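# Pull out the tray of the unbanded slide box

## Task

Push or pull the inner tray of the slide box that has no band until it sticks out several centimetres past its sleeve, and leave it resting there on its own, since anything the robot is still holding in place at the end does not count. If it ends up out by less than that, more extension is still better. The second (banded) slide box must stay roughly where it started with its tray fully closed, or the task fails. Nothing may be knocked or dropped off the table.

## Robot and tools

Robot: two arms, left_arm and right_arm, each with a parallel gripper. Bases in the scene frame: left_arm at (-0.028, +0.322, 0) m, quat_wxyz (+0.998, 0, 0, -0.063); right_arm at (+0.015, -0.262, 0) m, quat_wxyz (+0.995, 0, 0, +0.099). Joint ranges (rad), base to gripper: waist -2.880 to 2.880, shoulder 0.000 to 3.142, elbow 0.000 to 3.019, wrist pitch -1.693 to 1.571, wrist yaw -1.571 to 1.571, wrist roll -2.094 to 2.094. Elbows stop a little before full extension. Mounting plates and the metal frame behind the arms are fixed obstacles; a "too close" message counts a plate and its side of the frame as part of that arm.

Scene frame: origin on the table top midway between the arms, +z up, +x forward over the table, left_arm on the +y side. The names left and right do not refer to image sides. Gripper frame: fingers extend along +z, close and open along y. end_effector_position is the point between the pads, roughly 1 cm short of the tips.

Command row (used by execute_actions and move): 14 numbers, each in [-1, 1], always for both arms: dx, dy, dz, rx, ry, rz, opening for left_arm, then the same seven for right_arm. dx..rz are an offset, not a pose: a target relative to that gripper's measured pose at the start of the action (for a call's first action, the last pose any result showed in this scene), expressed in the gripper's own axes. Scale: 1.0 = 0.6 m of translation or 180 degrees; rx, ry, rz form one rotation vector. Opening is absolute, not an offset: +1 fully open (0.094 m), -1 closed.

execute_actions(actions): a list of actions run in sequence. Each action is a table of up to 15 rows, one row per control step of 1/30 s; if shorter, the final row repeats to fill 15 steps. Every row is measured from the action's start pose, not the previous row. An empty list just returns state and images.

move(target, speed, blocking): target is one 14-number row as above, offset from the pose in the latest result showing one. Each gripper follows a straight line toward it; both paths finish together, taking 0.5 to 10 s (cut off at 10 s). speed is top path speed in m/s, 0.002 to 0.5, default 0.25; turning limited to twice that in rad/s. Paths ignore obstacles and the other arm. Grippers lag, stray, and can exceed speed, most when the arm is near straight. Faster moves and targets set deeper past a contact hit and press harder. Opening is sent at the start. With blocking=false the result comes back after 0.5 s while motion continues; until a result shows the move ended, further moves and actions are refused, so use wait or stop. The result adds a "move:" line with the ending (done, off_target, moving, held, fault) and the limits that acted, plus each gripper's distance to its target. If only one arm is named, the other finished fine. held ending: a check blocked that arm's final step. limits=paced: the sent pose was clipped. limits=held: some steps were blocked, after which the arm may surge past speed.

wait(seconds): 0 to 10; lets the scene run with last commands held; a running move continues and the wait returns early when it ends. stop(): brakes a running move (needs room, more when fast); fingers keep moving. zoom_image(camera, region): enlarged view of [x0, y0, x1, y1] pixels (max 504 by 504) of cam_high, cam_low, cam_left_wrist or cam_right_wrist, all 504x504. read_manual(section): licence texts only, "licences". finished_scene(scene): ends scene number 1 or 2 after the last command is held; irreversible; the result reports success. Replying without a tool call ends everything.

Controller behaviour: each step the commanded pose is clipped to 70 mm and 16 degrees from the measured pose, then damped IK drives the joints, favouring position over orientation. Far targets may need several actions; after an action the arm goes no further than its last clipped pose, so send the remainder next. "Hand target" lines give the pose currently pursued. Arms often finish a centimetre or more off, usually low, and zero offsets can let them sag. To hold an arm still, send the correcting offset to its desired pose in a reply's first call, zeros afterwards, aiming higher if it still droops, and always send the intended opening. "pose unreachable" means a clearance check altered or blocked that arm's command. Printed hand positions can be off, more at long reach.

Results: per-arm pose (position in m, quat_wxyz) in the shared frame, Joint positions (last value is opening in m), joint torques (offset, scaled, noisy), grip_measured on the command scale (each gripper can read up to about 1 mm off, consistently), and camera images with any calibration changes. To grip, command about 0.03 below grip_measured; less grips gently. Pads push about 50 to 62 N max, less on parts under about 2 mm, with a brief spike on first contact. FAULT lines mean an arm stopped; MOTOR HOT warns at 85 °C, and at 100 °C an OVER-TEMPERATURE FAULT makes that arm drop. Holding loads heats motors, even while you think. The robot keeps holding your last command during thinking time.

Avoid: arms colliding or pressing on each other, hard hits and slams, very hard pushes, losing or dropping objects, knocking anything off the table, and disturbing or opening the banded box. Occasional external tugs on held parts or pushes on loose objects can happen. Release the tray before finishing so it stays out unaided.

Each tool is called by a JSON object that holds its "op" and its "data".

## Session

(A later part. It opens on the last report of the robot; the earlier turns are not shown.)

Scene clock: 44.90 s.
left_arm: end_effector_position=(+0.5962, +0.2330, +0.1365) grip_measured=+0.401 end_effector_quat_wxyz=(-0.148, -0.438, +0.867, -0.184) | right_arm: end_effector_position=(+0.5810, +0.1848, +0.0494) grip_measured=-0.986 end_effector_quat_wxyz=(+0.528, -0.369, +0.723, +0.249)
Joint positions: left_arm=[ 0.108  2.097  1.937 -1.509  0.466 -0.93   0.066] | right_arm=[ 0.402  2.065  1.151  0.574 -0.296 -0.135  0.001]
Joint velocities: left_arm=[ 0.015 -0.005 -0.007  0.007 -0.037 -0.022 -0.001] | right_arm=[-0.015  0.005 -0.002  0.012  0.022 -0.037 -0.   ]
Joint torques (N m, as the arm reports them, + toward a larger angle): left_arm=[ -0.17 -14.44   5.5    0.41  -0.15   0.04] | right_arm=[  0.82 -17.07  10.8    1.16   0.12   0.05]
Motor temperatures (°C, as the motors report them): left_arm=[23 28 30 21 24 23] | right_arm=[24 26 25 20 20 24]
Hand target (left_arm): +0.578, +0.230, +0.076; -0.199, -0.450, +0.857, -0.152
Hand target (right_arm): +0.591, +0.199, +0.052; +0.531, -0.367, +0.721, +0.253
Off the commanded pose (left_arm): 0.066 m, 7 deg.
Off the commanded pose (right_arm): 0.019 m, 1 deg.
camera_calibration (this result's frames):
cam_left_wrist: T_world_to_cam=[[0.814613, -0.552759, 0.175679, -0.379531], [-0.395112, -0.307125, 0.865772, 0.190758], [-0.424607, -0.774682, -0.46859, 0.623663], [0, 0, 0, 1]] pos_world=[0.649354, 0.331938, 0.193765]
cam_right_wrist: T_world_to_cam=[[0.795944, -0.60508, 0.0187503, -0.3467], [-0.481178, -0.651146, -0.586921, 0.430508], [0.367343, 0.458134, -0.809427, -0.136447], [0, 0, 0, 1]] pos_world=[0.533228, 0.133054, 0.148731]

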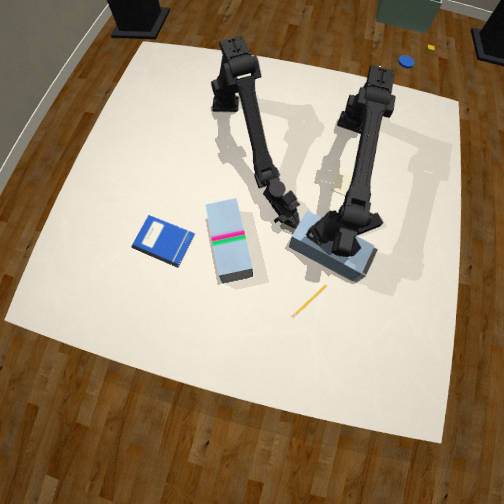

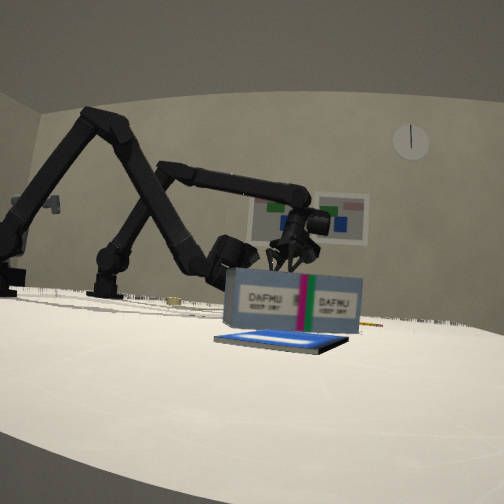

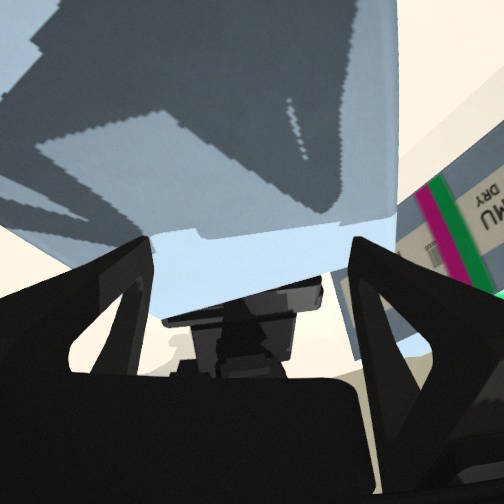

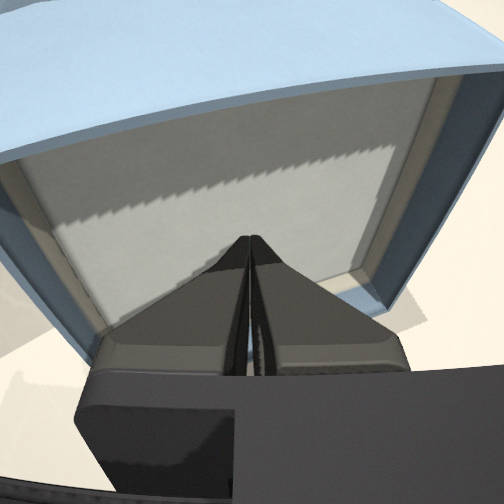

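{"op": "move", "data": {"target": [-0.105,0.038,-0.112,-0.0584,-0.0283,-0.0178,0.4,0,0,-0.015,0,0,0,-1], "speed": 0.12}}

{"op": "move", "data": {"target": [-0.03,0,0.1,0,0,0,0.4,0,0,0,0,0,0,-1], "speed": 0.06}}

Scene clock: 46.63 s.
left_arm: end_effector_position=(+0.6090, +0.3138, +0.1678) grip_measured=+0.401 end_effector_quat_wxyz=(-0.113, -0.465, +0.872, -0.100) | right_arm: end_effector_position=(+0.5747, +0.1808, +0.0448) grip_measured=-0.986 end_effector_quat_wxyz=(+0.522, -0.370, +0.727, +0.248)
Joint positions: left_arm=[ 0.188  2.141  2.122 -1.678  0.277 -0.899  0.066] | right_arm=[ 0.402  2.058  1.13   0.574 -0.297 -0.135  0.001]
Joint velocities: left_arm=[ 0.005 -0.015 -0.007  0.012 -0.007 -0.007  0.001] | right_arm=[-0.015 -0.005 -0.017 -0.002  0.007 -0.007  0.001]
Joint torques (N m, as the arm reports them, + toward a larger angle): left_arm=[  0.86 -17.3   14.16  -0.54  -0.14   0.26] | right_arm=[ -0.51 -20.3    6.08   1.94  -0.19  -0.07]
Motor temperatures (°C, as the motors report them): left_arm=[23 28 30 21 24 23] | right_arm=[24 26 25 20 20 24]
Hand target (left_arm): +0.618, +0.320, +0.165; -0.111, -0.463, +0.874, -0.101
Hand target (right_arm): +0.576, +0.178, +0.052; +0.528, -0.369, +0.724, +0.249
Off the commanded pose (left_arm): 0.013 m, 5 deg.
Off the commanded pose (right_arm): 0.008 m, 1 deg.
joint sent to its limit (left arm) — the command would take joint 4 (wrist pitch) past its lower limit, so that joint was sent only as far as its limit.
move: off_target (left_arm)
camera_calibration (this result's frames):
cam_left_wrist: T_world_to_cam=[[0.833469, -0.549682, 0.056386, -0.343195], [-0.365926, -0.472606, 0.801712, 0.238379], [-0.414038, -0.688835, -0.595045, 0.694188], [0, 0, 0, 1]] pos_world=[0.660692, 0.402192, 0.241314]
cam_right_wrist: T_world_to_cam=[[0.797001, -0.603817, 0.0139133, -0.344647], [-0.487005, -0.656101, -0.576505, 0.425972], [0.357232, 0.452699, -0.816975, -0.128893], [0, 0, 0, 1]] pos_world=[0.52818, 0.129726, 0.145068]

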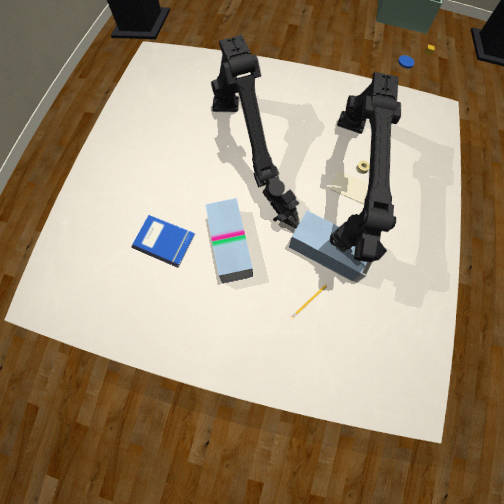

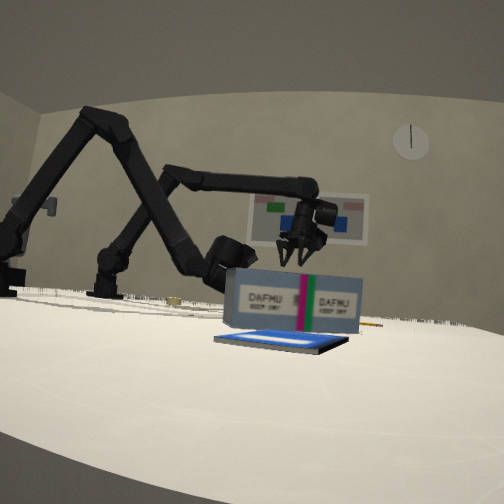

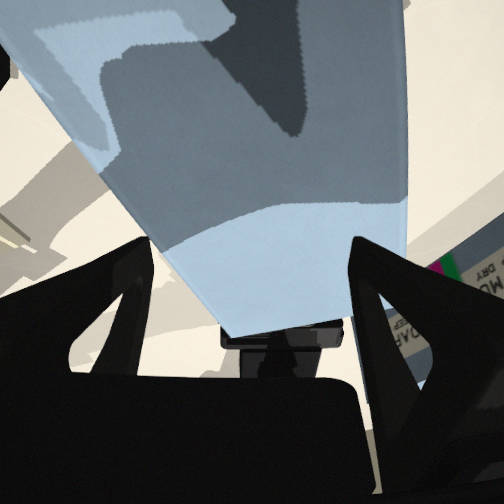

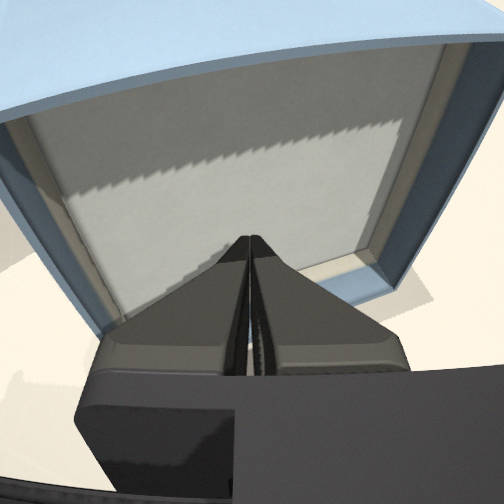

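Scene clock: 47.93 s.
left_arm: end_effector_position=(+0.6114, +0.3139, +0.1344) grip_measured=+0.401 end_effector_quat_wxyz=(-0.101, -0.464, +0.874, -0.106) | right_arm: end_effector_position=(+0.5747, +0.1808, +0.0448) grip_measured=-0.986 end_effector_quat_wxyz=(+0.522, -0.370, +0.727, +0.248)
Joint positions: left_arm=[ 0.188  2.136  2.027 -1.562  0.277 -0.899  0.066] | right_arm=[ 0.402  2.058  1.13   0.574 -0.297 -0.135  0.001]
Joint velocities: left_arm=[ 0.005 -0.005 -0.007 -0.007 -0.051  0.007  0.   ] | right_arm=[-0.005 -0.005 -0.007 -0.012  0.037 -0.022  0.   ]
Joint torques (N m, as the arm reports them, + toward a larger angle): left_arm=[ -0.05 -17.33   8.09   1.42  -0.03   0.06] | right_arm=[ -0.1  -19.14   6.58   1.68  -0.07  -0.06]
Motor temperatures (°C, as the motors report them): left_arm=[23 28 30 21 24 23] | right_arm=[24 26 25 20 20 24]
Hand target (left_arm): +0.611, +0.311, +0.106; -0.113, -0.465, +0.872, -0.100
Hand target (right_arm): +0.575, +0.181, +0.045; +0.522, -0.370, +0.727, +0.248
Off the commanded pose (left_arm): 0.029 m, 2 deg.
Off the commanded pose (right_arm): 0.000 m, 0 deg.
move: off_target (left_arm)
camera_calibration (this result's frames):
cam_left_wrist: T_world_to_cam=[[0.831712, -0.549791, 0.0773611, -0.344975], [-0.386849, -0.473908, 0.791049, 0.280744], [-0.39825, -0.687852, -0.606842, 0.667062], [0, 0, 0, 1]] pos_world=[0.661182, 0.402223, 0.209407]
cam_right_wrist: T_world_to_cam=[[0.797001, -0.603817, 0.0139133, -0.344647], [-0.487005, -0.656101, -0.576505, 0.425972], [0.357232, 0.452699, -0.816975, -0.128893], [0, 0, 0, 1]] pos_world=[0.52818, 0.129726, 0.145068]

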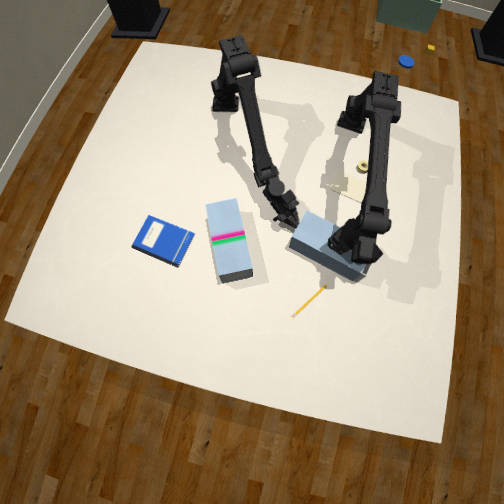

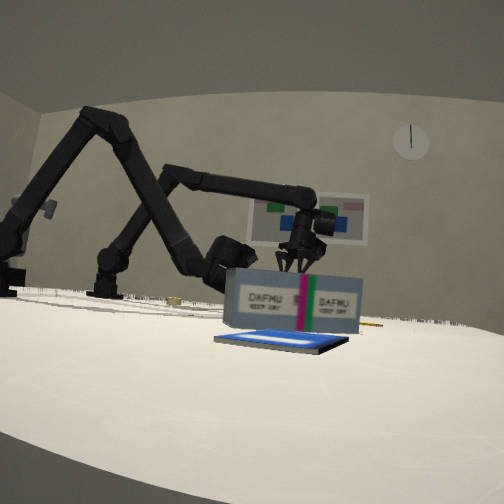

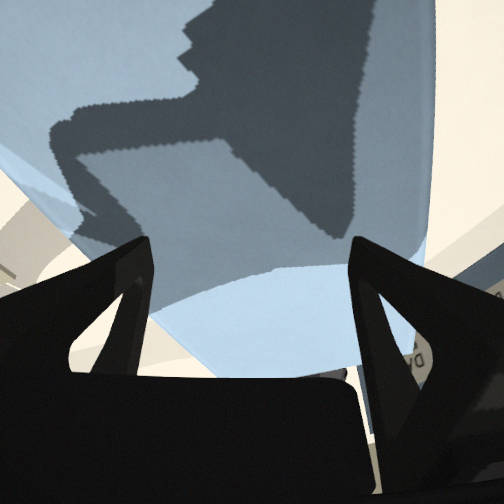

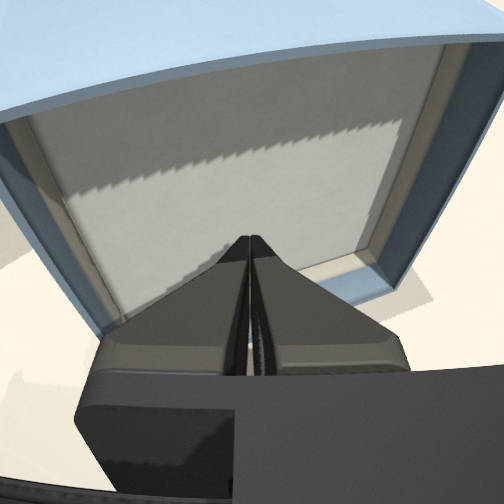

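{"op": "execute_actions", "data": {"actions": [[[-0.02,0,0.055,0,0.015,0,0.4,-0.015,0.05,0.0,0,-0.01,0,-1]],[[-0.02,0,0.055,0,0.015,0,0.4,-0.008,0.06,0.0,0,0,0,-1]],[[-0.02,0,0.055,0,0.015,0,0.4,-0.008,0.06,0.0,0,0,0,-1]],[[-0.02,0,0.055,0,0.015,0,0.4,-0.008,0.06,0.0,0,0,0,-1]]]}}

Scene clock: 50.07 s.
left_arm: end_effector_position=(+0.6219, +0.3017, +0.1391) grip_measured=+0.401 end_effector_quat_wxyz=(-0.111, -0.459, +0.865, -0.173) | right_arm: end_effector_position=(+0.4763, +0.2615, +0.0336) grip_measured=-0.986 end_effector_quat_wxyz=(+0.519, -0.387, +0.729, +0.224)
Joint positions: left_arm=[ 0.201  2.139  2.027 -1.527  0.408 -0.886  0.066] | right_arm=[ 0.638  2.038  1.066  0.602 -0.055 -0.103  0.001]
Joint velocities: left_arm=[-0.015 -0.015  0.002  0.002  0.022 -0.022  0.001] | right_arm=[-0.005 -0.015  0.002  0.002  0.007  0.007 -0.001]
Joint torques (N m, as the arm reports them, + toward a larger angle): left_arm=[  0.58 -16.61   9.04   1.14   0.11   0.26] | right_arm=[  0.17 -19.38   5.82   1.78  -0.09   0.08]
Motor temperatures (°C, as the motors report them): left_arm=[23 28 30 21 24 23] | right_arm=[24 26 25 20 20 24]
Hand target (left_arm): +0.623, +0.304, +0.104; -0.126, -0.457, +0.865, -0.168
Hand target (right_arm): +0.474, +0.261, +0.038; +0.519, -0.382, +0.730, +0.229
Off the commanded pose (left_arm): 0.036 m, 2 deg.
Off the commanded pose (right_arm): 0.004 m, 1 deg.
camera_calibration (this result's frames):
cam_left_wrist: T_world_to_cam=[[0.832161, -0.523076, 0.18412, -0.383983], [-0.41827, -0.374072, 0.82772, 0.259614], [-0.364086, -0.765808, -0.530075, 0.657302], [0, 0, 0, 1]] pos_world=[0.667439, 0.399629, 0.20423]
cam_right_wrist: T_world_to_cam=[[0.795465, -0.602533, 0.0647199, -0.218692], [-0.47588, -0.687214, -0.548886, 0.426417], [0.375198, 0.40582, -0.833388, -0.135164], [0, 0, 0, 1]] pos_world=[0.427598, 0.216123, 0.135563]

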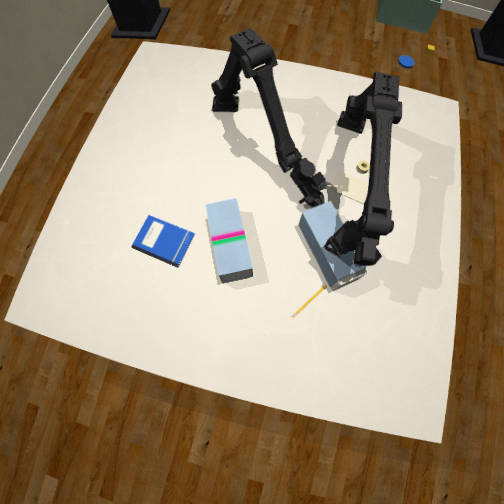

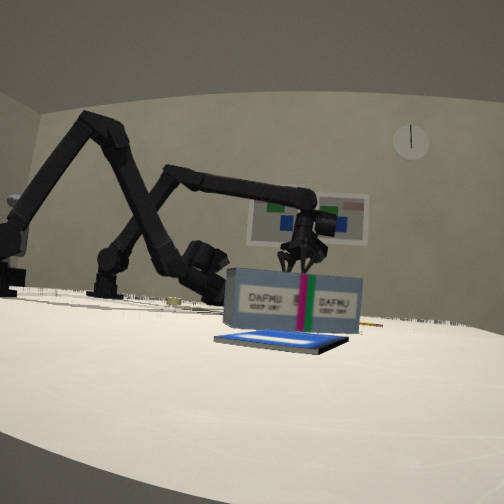

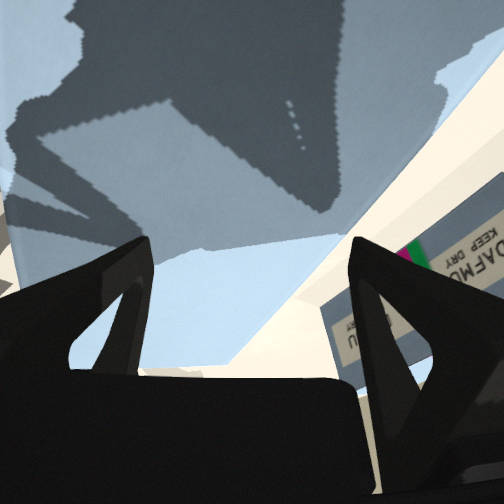

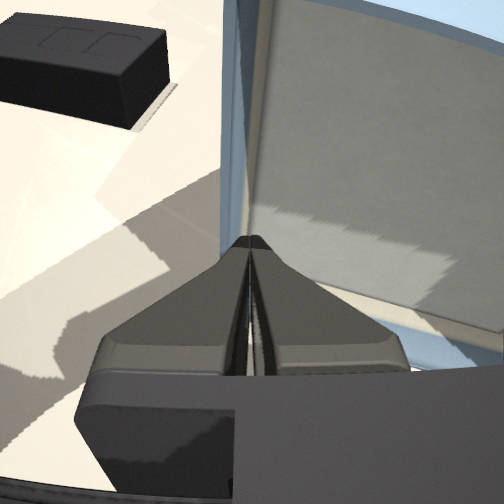

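{"op": "zoom_image", "data": {"camera": "cam_high", "region": [270, 180, 410, 300]}}

Region (270, 180, 410, 300) of cam_high's 504x504 image, scaled by 3.600, with more detail than that image has; it fills the top 432 rows of this view, and the rest is white.

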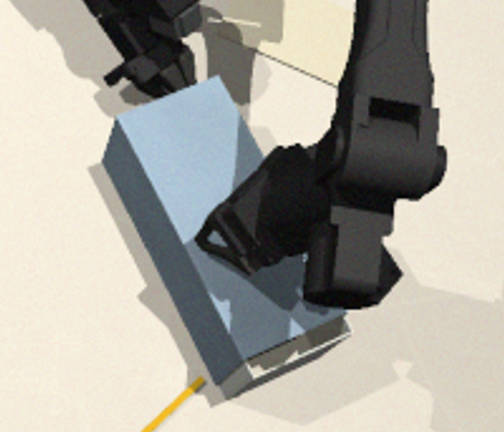

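{"op": "move", "data": {"target": [0.155,0.033,-0.032,-0.0929,-0.0375,0.0928,0.8,0.0075,-0.057,-0.136,0.077,-0.0312,0.0503,-1], "speed": 0.1}}

Scene clock: 53.63 s.
left_arm: end_effector_position=(+0.5635, +0.2533, +0.1898) grip_measured=+0.797 end_effector_quat_wxyz=(-0.089, -0.328, +0.940, -0.040) | right_arm: end_effector_position=(+0.4563, +0.1785, +0.0498) grip_measured=-0.986 end_effector_quat_wxyz=(+0.568, -0.262, +0.759, +0.183)
Joint positions: left_arm=[ 0.053  2.013  1.982 -1.672  0.144 -0.734  0.084] | right_arm=[0.638 1.927 0.825 0.805 0.184 0.035 0.001]
Joint velocities: left_arm=[-0.024 -0.015 -0.007  0.007  0.037 -0.022 -0.   ] | right_arm=[-0.015 -0.024 -0.017 -0.017 -0.022  0.037  0.002]
Joint torques (N m, as the arm reports them, + toward a larger angle): left_arm=[ -0.6  -18.17   8.92  -0.54  -0.25   0.22] | right_arm=[  0.17 -16.63   4.97   2.62   0.14   0.06]
Motor temperatures (°C, as the motors report them): left_arm=[23 29 30 21 24 23] | right_arm=[24 26 25 20 20 24]
Hand target (left_arm): +0.556, +0.248, +0.186; -0.101, -0.317, +0.942, -0.033
Hand target (right_arm): +0.456, +0.179, +0.060; +0.577, -0.251, +0.753, +0.193
Off the commanded pose (left_arm): 0.011 m, 2 deg.
Off the commanded pose (right_arm): 0.012 m, 2 deg.
move: off_target (left_arm, right_arm)
camera_calibration (this result's frames):
cam_left_wrist: T_world_to_cam=[[0.622656, -0.78249, 0.00314821, -0.15192], [-0.528592, -0.417647, 0.739028, 0.265127], [-0.576967, -0.461824, -0.673668, 0.69602], [0, 0, 0, 1]] pos_world=[0.636318, 0.313292, 0.273428]
cam_right_wrist: T_world_to_cam=[[0.604274, -0.796733, 0.0083981, -0.129181], [-0.625949, -0.481213, -0.613696, 0.403687], [0.492993, 0.365583, -0.789498, -0.129225], [0, 0, 0, 1]] pos_world=[0.394455, 0.138579, 0.146803]

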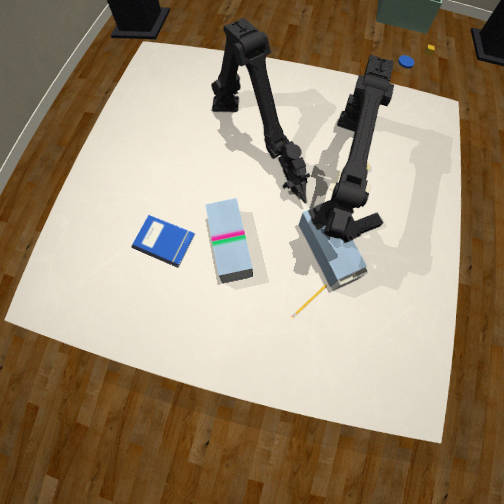

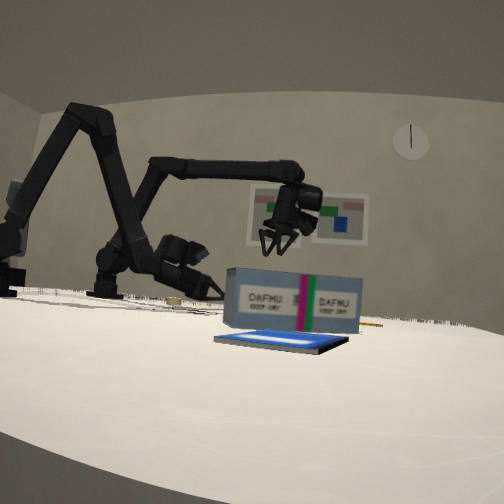

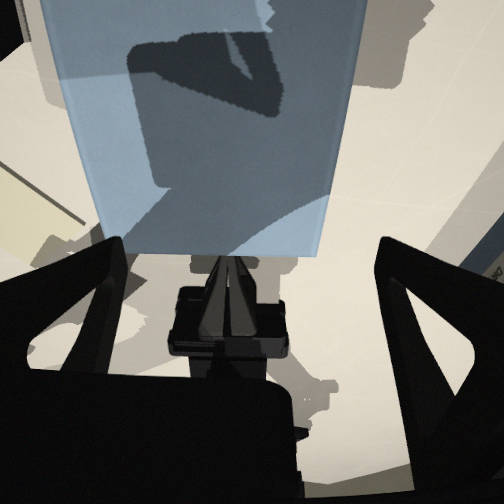

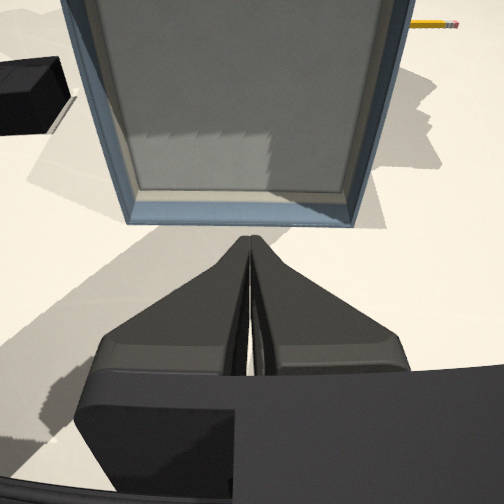

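{"op": "move", "data": {"target": [-0.045,0.05,0.115,0,0,0,0.8,-0.04,0.017,0.115,0,-0.01,0,-1], "speed": 0.06}}

Scene clock: 55.37 s.
left_arm: end_effector_position=(+0.5557, +0.2725, +0.1316) grip_measured=+0.797 end_effector_quat_wxyz=(-0.085, -0.327, +0.940, -0.043) | right_arm: end_effector_position=(+0.4986, +0.2253, +0.0584) grip_measured=-0.986 end_effector_quat_wxyz=(+0.581, -0.256, +0.749, +0.191)
Joint positions: left_arm=[ 0.084  2.     1.808 -1.506  0.141 -0.702  0.084] | right_arm=[0.638 2.015 1.01  0.746 0.183 0.036 0.001]
Joint velocities: left_arm=[-0.005  0.005 -0.002  0.007  0.007  0.007 -0.   ] | right_arm=[-0.015  0.005  0.007  0.012  0.022  0.022  0.   ]
Joint torques (N m, as the arm reports them, + toward a larger angle): left_arm=[  1.88 -16.87   8.27   1.05  -0.29   0.29] | right_arm=[ -0.48 -15.85   8.7    1.11  -0.08  -0.12]
Motor temperatures (°C, as the motors report them): left_arm=[23 29 29 21 24 23] | right_arm=[24 26 25 20 20 24]
Hand target (left_arm): +0.555, +0.284, +0.117; -0.089, -0.328, +0.940, -0.040
Hand target (right_arm): +0.507, +0.231, +0.054; +0.580, -0.259, +0.750, +0.187
Off the commanded pose (left_arm): 0.019 m, 1 deg.
Off the commanded pose (right_arm): 0.012 m, 1 deg.
move: off_target (left_arm, right_arm)
camera_calibration (this result's frames):
cam_left_wrist: T_world_to_cam=[[0.621843, -0.783067, 0.0108009, -0.132245], [-0.5365, -0.415913, 0.734292, 0.316602], [-0.570508, -0.462409, -0.678748, 0.658444], [0, 0, 0, 1]] pos_world=[0.62774, 0.332592, 0.215868]
cam_right_wrist: T_world_to_cam=[[0.604367, -0.796705, 0.000908858, -0.11708], [-0.610103, -0.463547, -0.642572, 0.44777], [0.512362, 0.387795, -0.766225, -0.176405], [0, 0, 0, 1]] pos_world=[0.434328, 0.182693, 0.152665]

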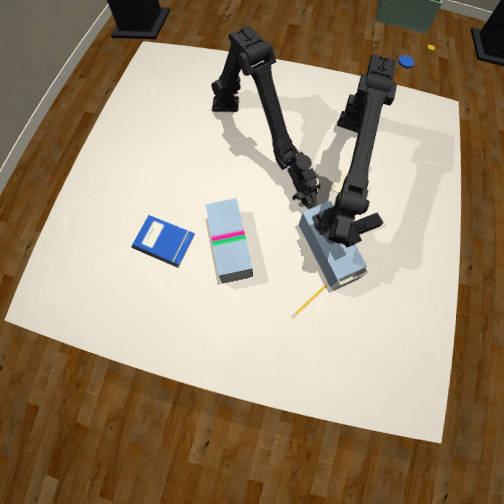

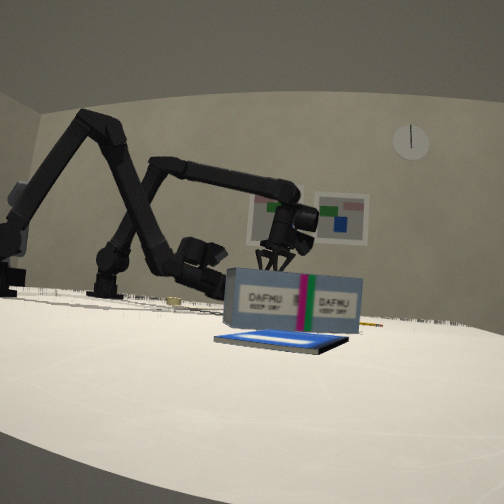

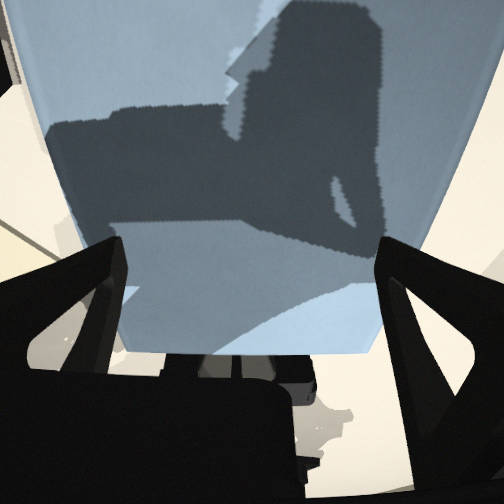

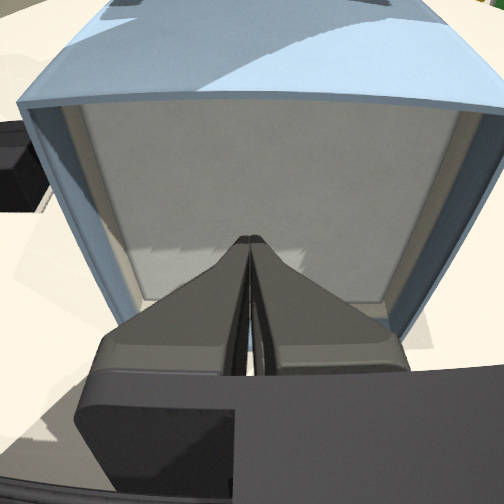

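{"op": "execute_actions", "data": {"actions": [[[-0.01,0,0.1,-0.012,0.025,0,0.8,-0.002,-0.02,0.03,0,0,0,-1]],[[0.013,0.01,0.114,-0.022,0.043,-0.0045,0.8,-0.01,-0.005,0.05,0,0,0,-1]],[[0.013,0.01,0.114,-0.022,0.043,-0.0045,0.8,-0.012,0,0.05,0,0,0,-1]]]}}

Scene clock: 58.30 s.
left_arm: end_effector_position=(+0.5548, +0.2680, +0.1313) grip_measured=+0.798 end_effector_quat_wxyz=(-0.095, -0.327, +0.938, -0.064) | right_arm: end_effector_position=(+0.5337, +0.2304, +0.0598) grip_measured=-0.986 end_effector_quat_wxyz=(+0.578, -0.252, +0.752, +0.190)
Joint positions: left_arm=[ 0.09   2.002  1.806 -1.508  0.188 -0.695  0.084] | right_arm=[0.598 2.051 1.1   0.686 0.15  0.036 0.001]
Joint velocities: left_arm=[-0.005 -0.015 -0.002 -0.017  0.007 -0.022 -0.   ] | right_arm=[ 0.005 -0.005  0.012  0.012  0.007  0.051 -0.001]
Joint torques (N m, as the arm reports them, + toward a larger angle): left_arm=[ -0.93 -12.29   5.96  -0.45   0.59   0.1 ] | right_arm=[ -0.28 -16.13  10.9    1.06  -0.21  -0.08]
Motor temperatures (°C, as the motors report them): left_arm=[23 29 29 21 24 23] | right_arm=[24 26 25 20 20 24]
Hand target (left_arm): +0.532, +0.258, +0.070; -0.167, -0.327, +0.929, -0.045
Hand target (right_arm): +0.546, +0.243, +0.060; +0.580, -0.253, +0.750, +0.193
Off the commanded pose (left_arm): 0.070 m, 9 deg.
Off the commanded pose (right_arm): 0.019 m, 1 deg.
camera_calibration (this result's frames):
cam_left_wrist: T_world_to_cam=[[0.625929, -0.778661, 0.0435954, -0.142949], [-0.529982, -0.383687, 0.756243, 0.299309], [-0.57213, -0.496459, -0.652837, 0.662246], [0, 0, 0, 1]] pos_world=[0.626995, 0.33231, 0.21222]
cam_right_wrist: T_world_to_cam=[[0.598544, -0.801062, -0.00663298, -0.129685], [-0.620175, -0.458115, -0.636799, 0.476185], [0.507077, 0.385266, -0.771001, -0.191598], [0, 0, 0, 1]] pos_world=[0.470095, 0.188078, 0.154652]

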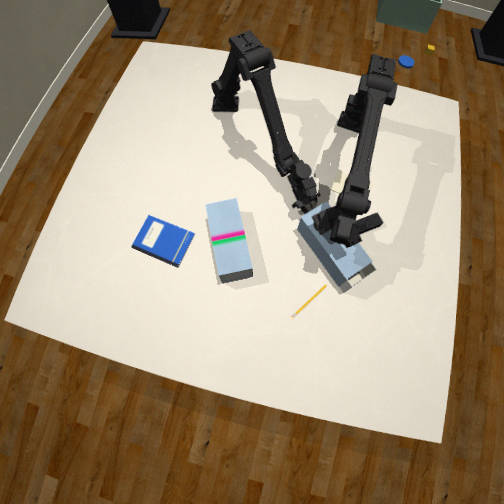

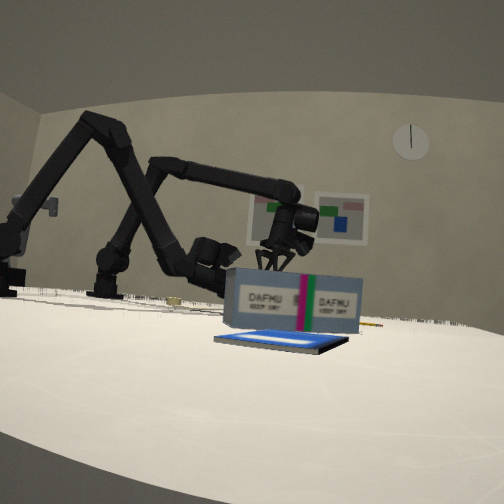

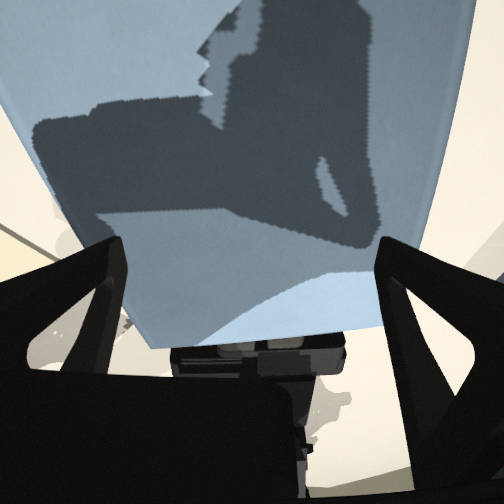

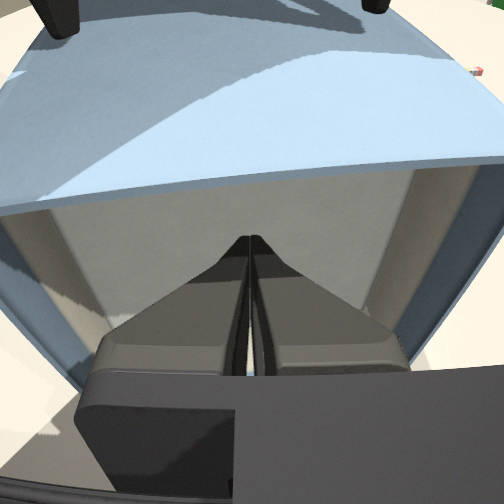

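{"op": "execute_actions", "data": {"actions": [[[0.013,0.01,0.114,-0.022,0.043,-0.0045,0.8,0.0,0.025,0.05,-0.025,0,-0.006,-1]],[[0.013,0.01,0.114,-0.022,0.043,-0.0045,0.8,-0.008,0.02,0.05,0,0,0,-1]]]}}

{"op": "zoom_image", "data": {"camera": "cam_high", "region": [270, 190, 410, 310]}}

Scene clock: 59.37 s.
left_arm: end_effector_position=(+0.5552, +0.2673, +0.1323) grip_measured=+0.798 end_effector_quat_wxyz=(-0.100, -0.328, +0.936, -0.078) | right_arm: end_effector_position=(+0.5501, +0.2486, +0.0593) grip_measured=-0.986 end_effector_quat_wxyz=(+0.573, -0.264, +0.748, +0.205)
Joint positions: left_arm=[ 0.097  2.002  1.806 -1.508  0.217 -0.689  0.084] | right_arm=[0.588 2.091 1.178 0.65  0.099 0.032 0.001]
Joint velocities: left_arm=[-0.015 -0.015  0.002  0.022 -0.007  0.022 -0.001] | right_arm=[-0.005 -0.005 -0.007  0.012 -0.007 -0.022  0.001]
Joint torques (N m, as the arm reports them, + toward a larger angle): left_arm=[ -1.04 -12.22   6.    -0.43   0.71   0.11] | right_arm=[  1.17 -16.79  11.22   1.02  -0.18  -0.03]
Motor temperatures (°C, as the motors report them): left_arm=[23 29 29 21 25 23] | right_arm=[24 26 26 20 20 24]
Hand target (left_arm): +0.533, +0.256, +0.071; -0.172, -0.328, +0.927, -0.060
Hand target (right_arm): +0.554, +0.269, +0.057; +0.572, -0.269, +0.745, +0.213
Off the commanded pose (left_arm): 0.069 m, 9 deg.
Off the commanded pose (right_arm): 0.022 m, 1 deg.
camera_calibration (this result's frames):
cam_left_wrist: T_world_to_cam=[[0.629948, -0.773743, 0.0669862, -0.150424], [-0.528231, -0.363635, 0.767295, 0.290671], [-0.56933, -0.51874, -0.637786, 0.665162], [0, 0, 0, 1]] pos_world=[0.626998, 0.334355, 0.211277]
cam_right_wrist: T_world_to_cam=[[0.629408, -0.776897, -0.016651, -0.14734], [-0.605482, -0.476878, -0.637165, 0.491072], [0.487071, 0.411118, -0.770548, -0.202767], [0, 0, 0, 1]] pos_world=[0.488834, 0.203074, 0.154199]

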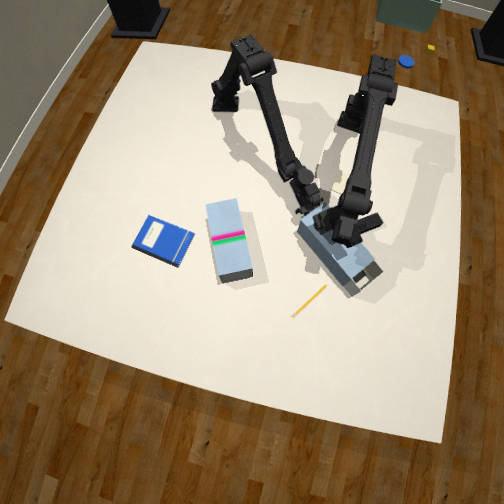

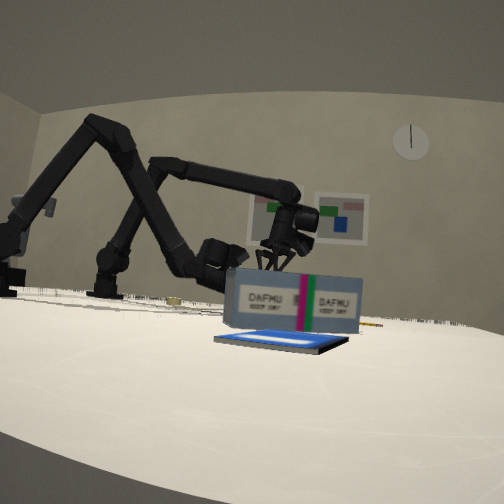

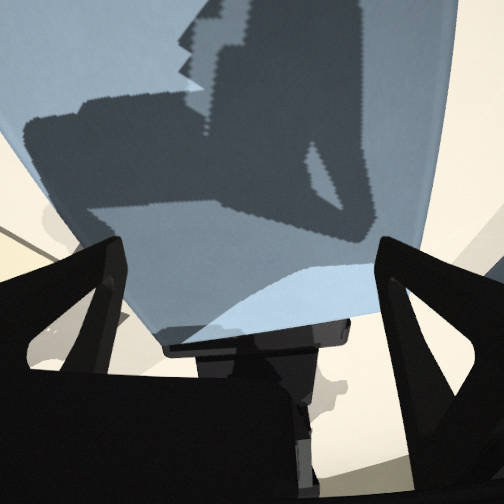

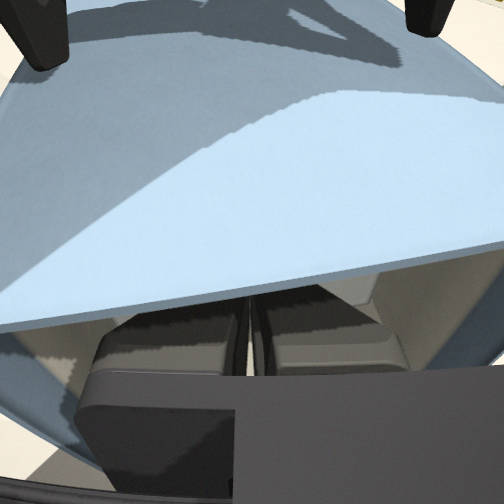

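Region (270, 190, 410, 310) of cam_high's 504x504 image, scaled by 3.600, with more detail than that image has; it fills the top 432 rows of this view, and the rest is white.

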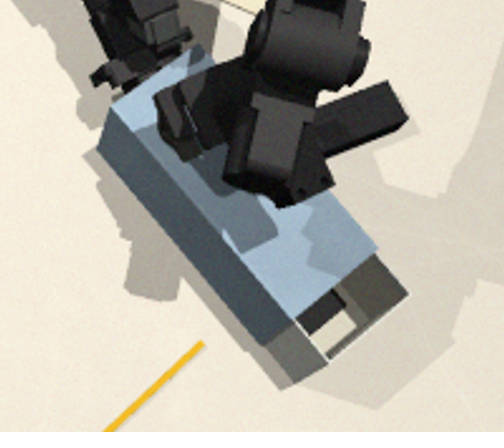

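{"op": "execute_actions", "data": {"actions": [[[0.013,0.01,0.114,-0.022,0.043,-0.0045,0.8,0.002,0.015,0.045,-0.045,0,-0.011,-1]],[[0.013,0.01,0.114,-0.022,0.043,-0.0045,0.8,-0.004,0.015,0.045,-0.02,0,-0.005,-1]]]}}

{"op": "zoom_image", "data": {"camera": "cam_high", "region": [270, 190, 410, 310]}}

Scene clock: 60.50 s.
left_arm: end_effector_position=(+0.5553, +0.2669, +0.1335) grip_measured=+0.798 end_effector_quat_wxyz=(-0.105, -0.328, +0.934, -0.093) | right_arm: end_effector_position=(+0.5560, +0.2667, +0.0576) grip_measured=-0.986 end_effector_quat_wxyz=(+0.547, -0.322, +0.724, +0.271)
Joint positions: left_arm=[ 0.105  2.002  1.806 -1.509  0.247 -0.68   0.084] | right_arm=[ 0.547  2.124  1.236  0.627 -0.129  0.007  0.001]
Joint velocities: left_arm=[-0.015 -0.015  0.007 -0.012 -0.066  0.037  0.   ] | right_arm=[-0.005 -0.005 -0.012 -0.017 -0.066 -0.051  0.   ]
Joint torques (N m, as the arm reports them, + toward a larger angle): left_arm=[ -1.65 -12.15   6.05  -0.56   0.78   0.14] | right_arm=[  0.68 -17.16  11.45   0.97  -0.17  -0.21]
Motor temperatures (°C, as the motors report them): left_arm=[23 29 29 21 25 23] | right_arm=[24 26 26 20 20 24]
Hand target (left_arm): +0.533, +0.253, +0.073; -0.177, -0.325, +0.926, -0.076
Hand target (right_arm): +0.563, +0.284, +0.054; +0.548, -0.332, +0.718, +0.271
Off the commanded pose (left_arm): 0.070 m, 9 deg.
Off the commanded pose (right_arm): 0.020 m, 1 deg.
camera_calibration (this result's frames):
cam_left_wrist: T_world_to_cam=[[0.632125, -0.769513, 0.0909234, -0.156388], [-0.527157, -0.341075, 0.778314, 0.281562], [-0.567912, -0.539923, -0.621256, 0.668476], [0, 0, 0, 1]] pos_world=[0.626919, 0.336617, 0.210371]
cam_right_wrist: T_world_to_cam=[[0.762008, -0.645563, -0.050914, -0.24381], [-0.521629, -0.565325, -0.638992, 0.47923], [0.383726, 0.513475, -0.767527, -0.184367], [0, 0, 0, 1]] pos_world=[0.506512, 0.208194, 0.152304]

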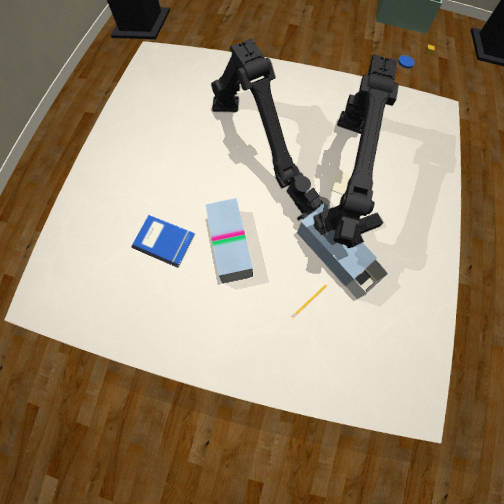

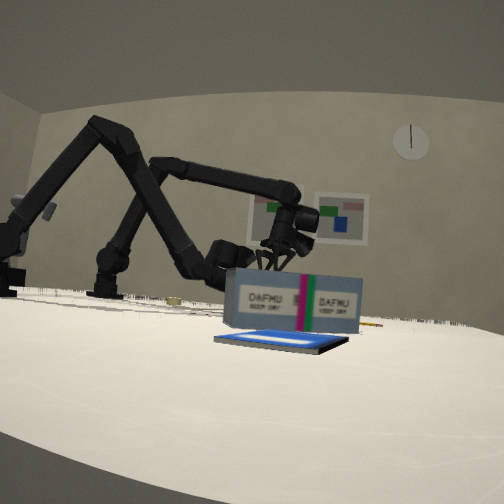

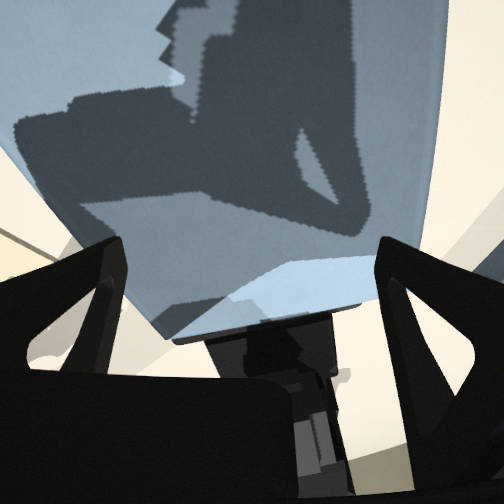

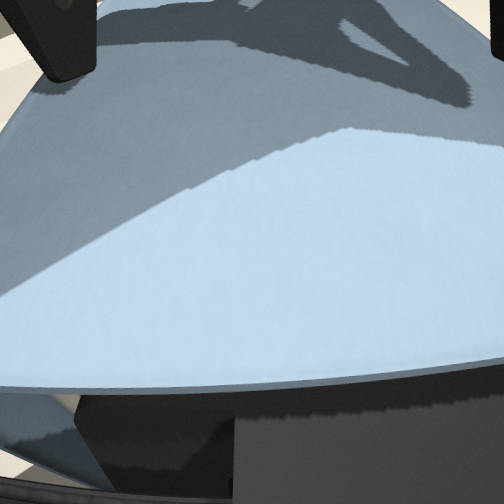

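Region (270, 190, 410, 310) of cam_high's 504x504 image, scaled by 3.600, with more detail than that image has; it fills the top 432 rows of this view, and the rest is white.

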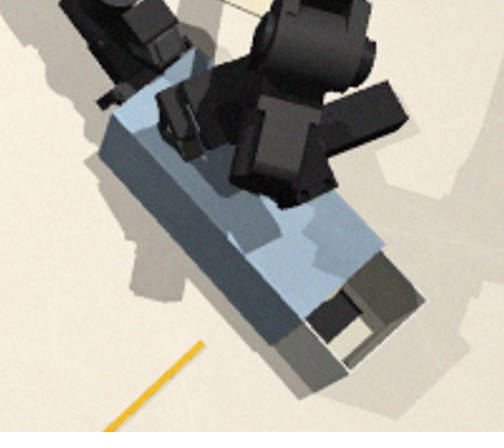

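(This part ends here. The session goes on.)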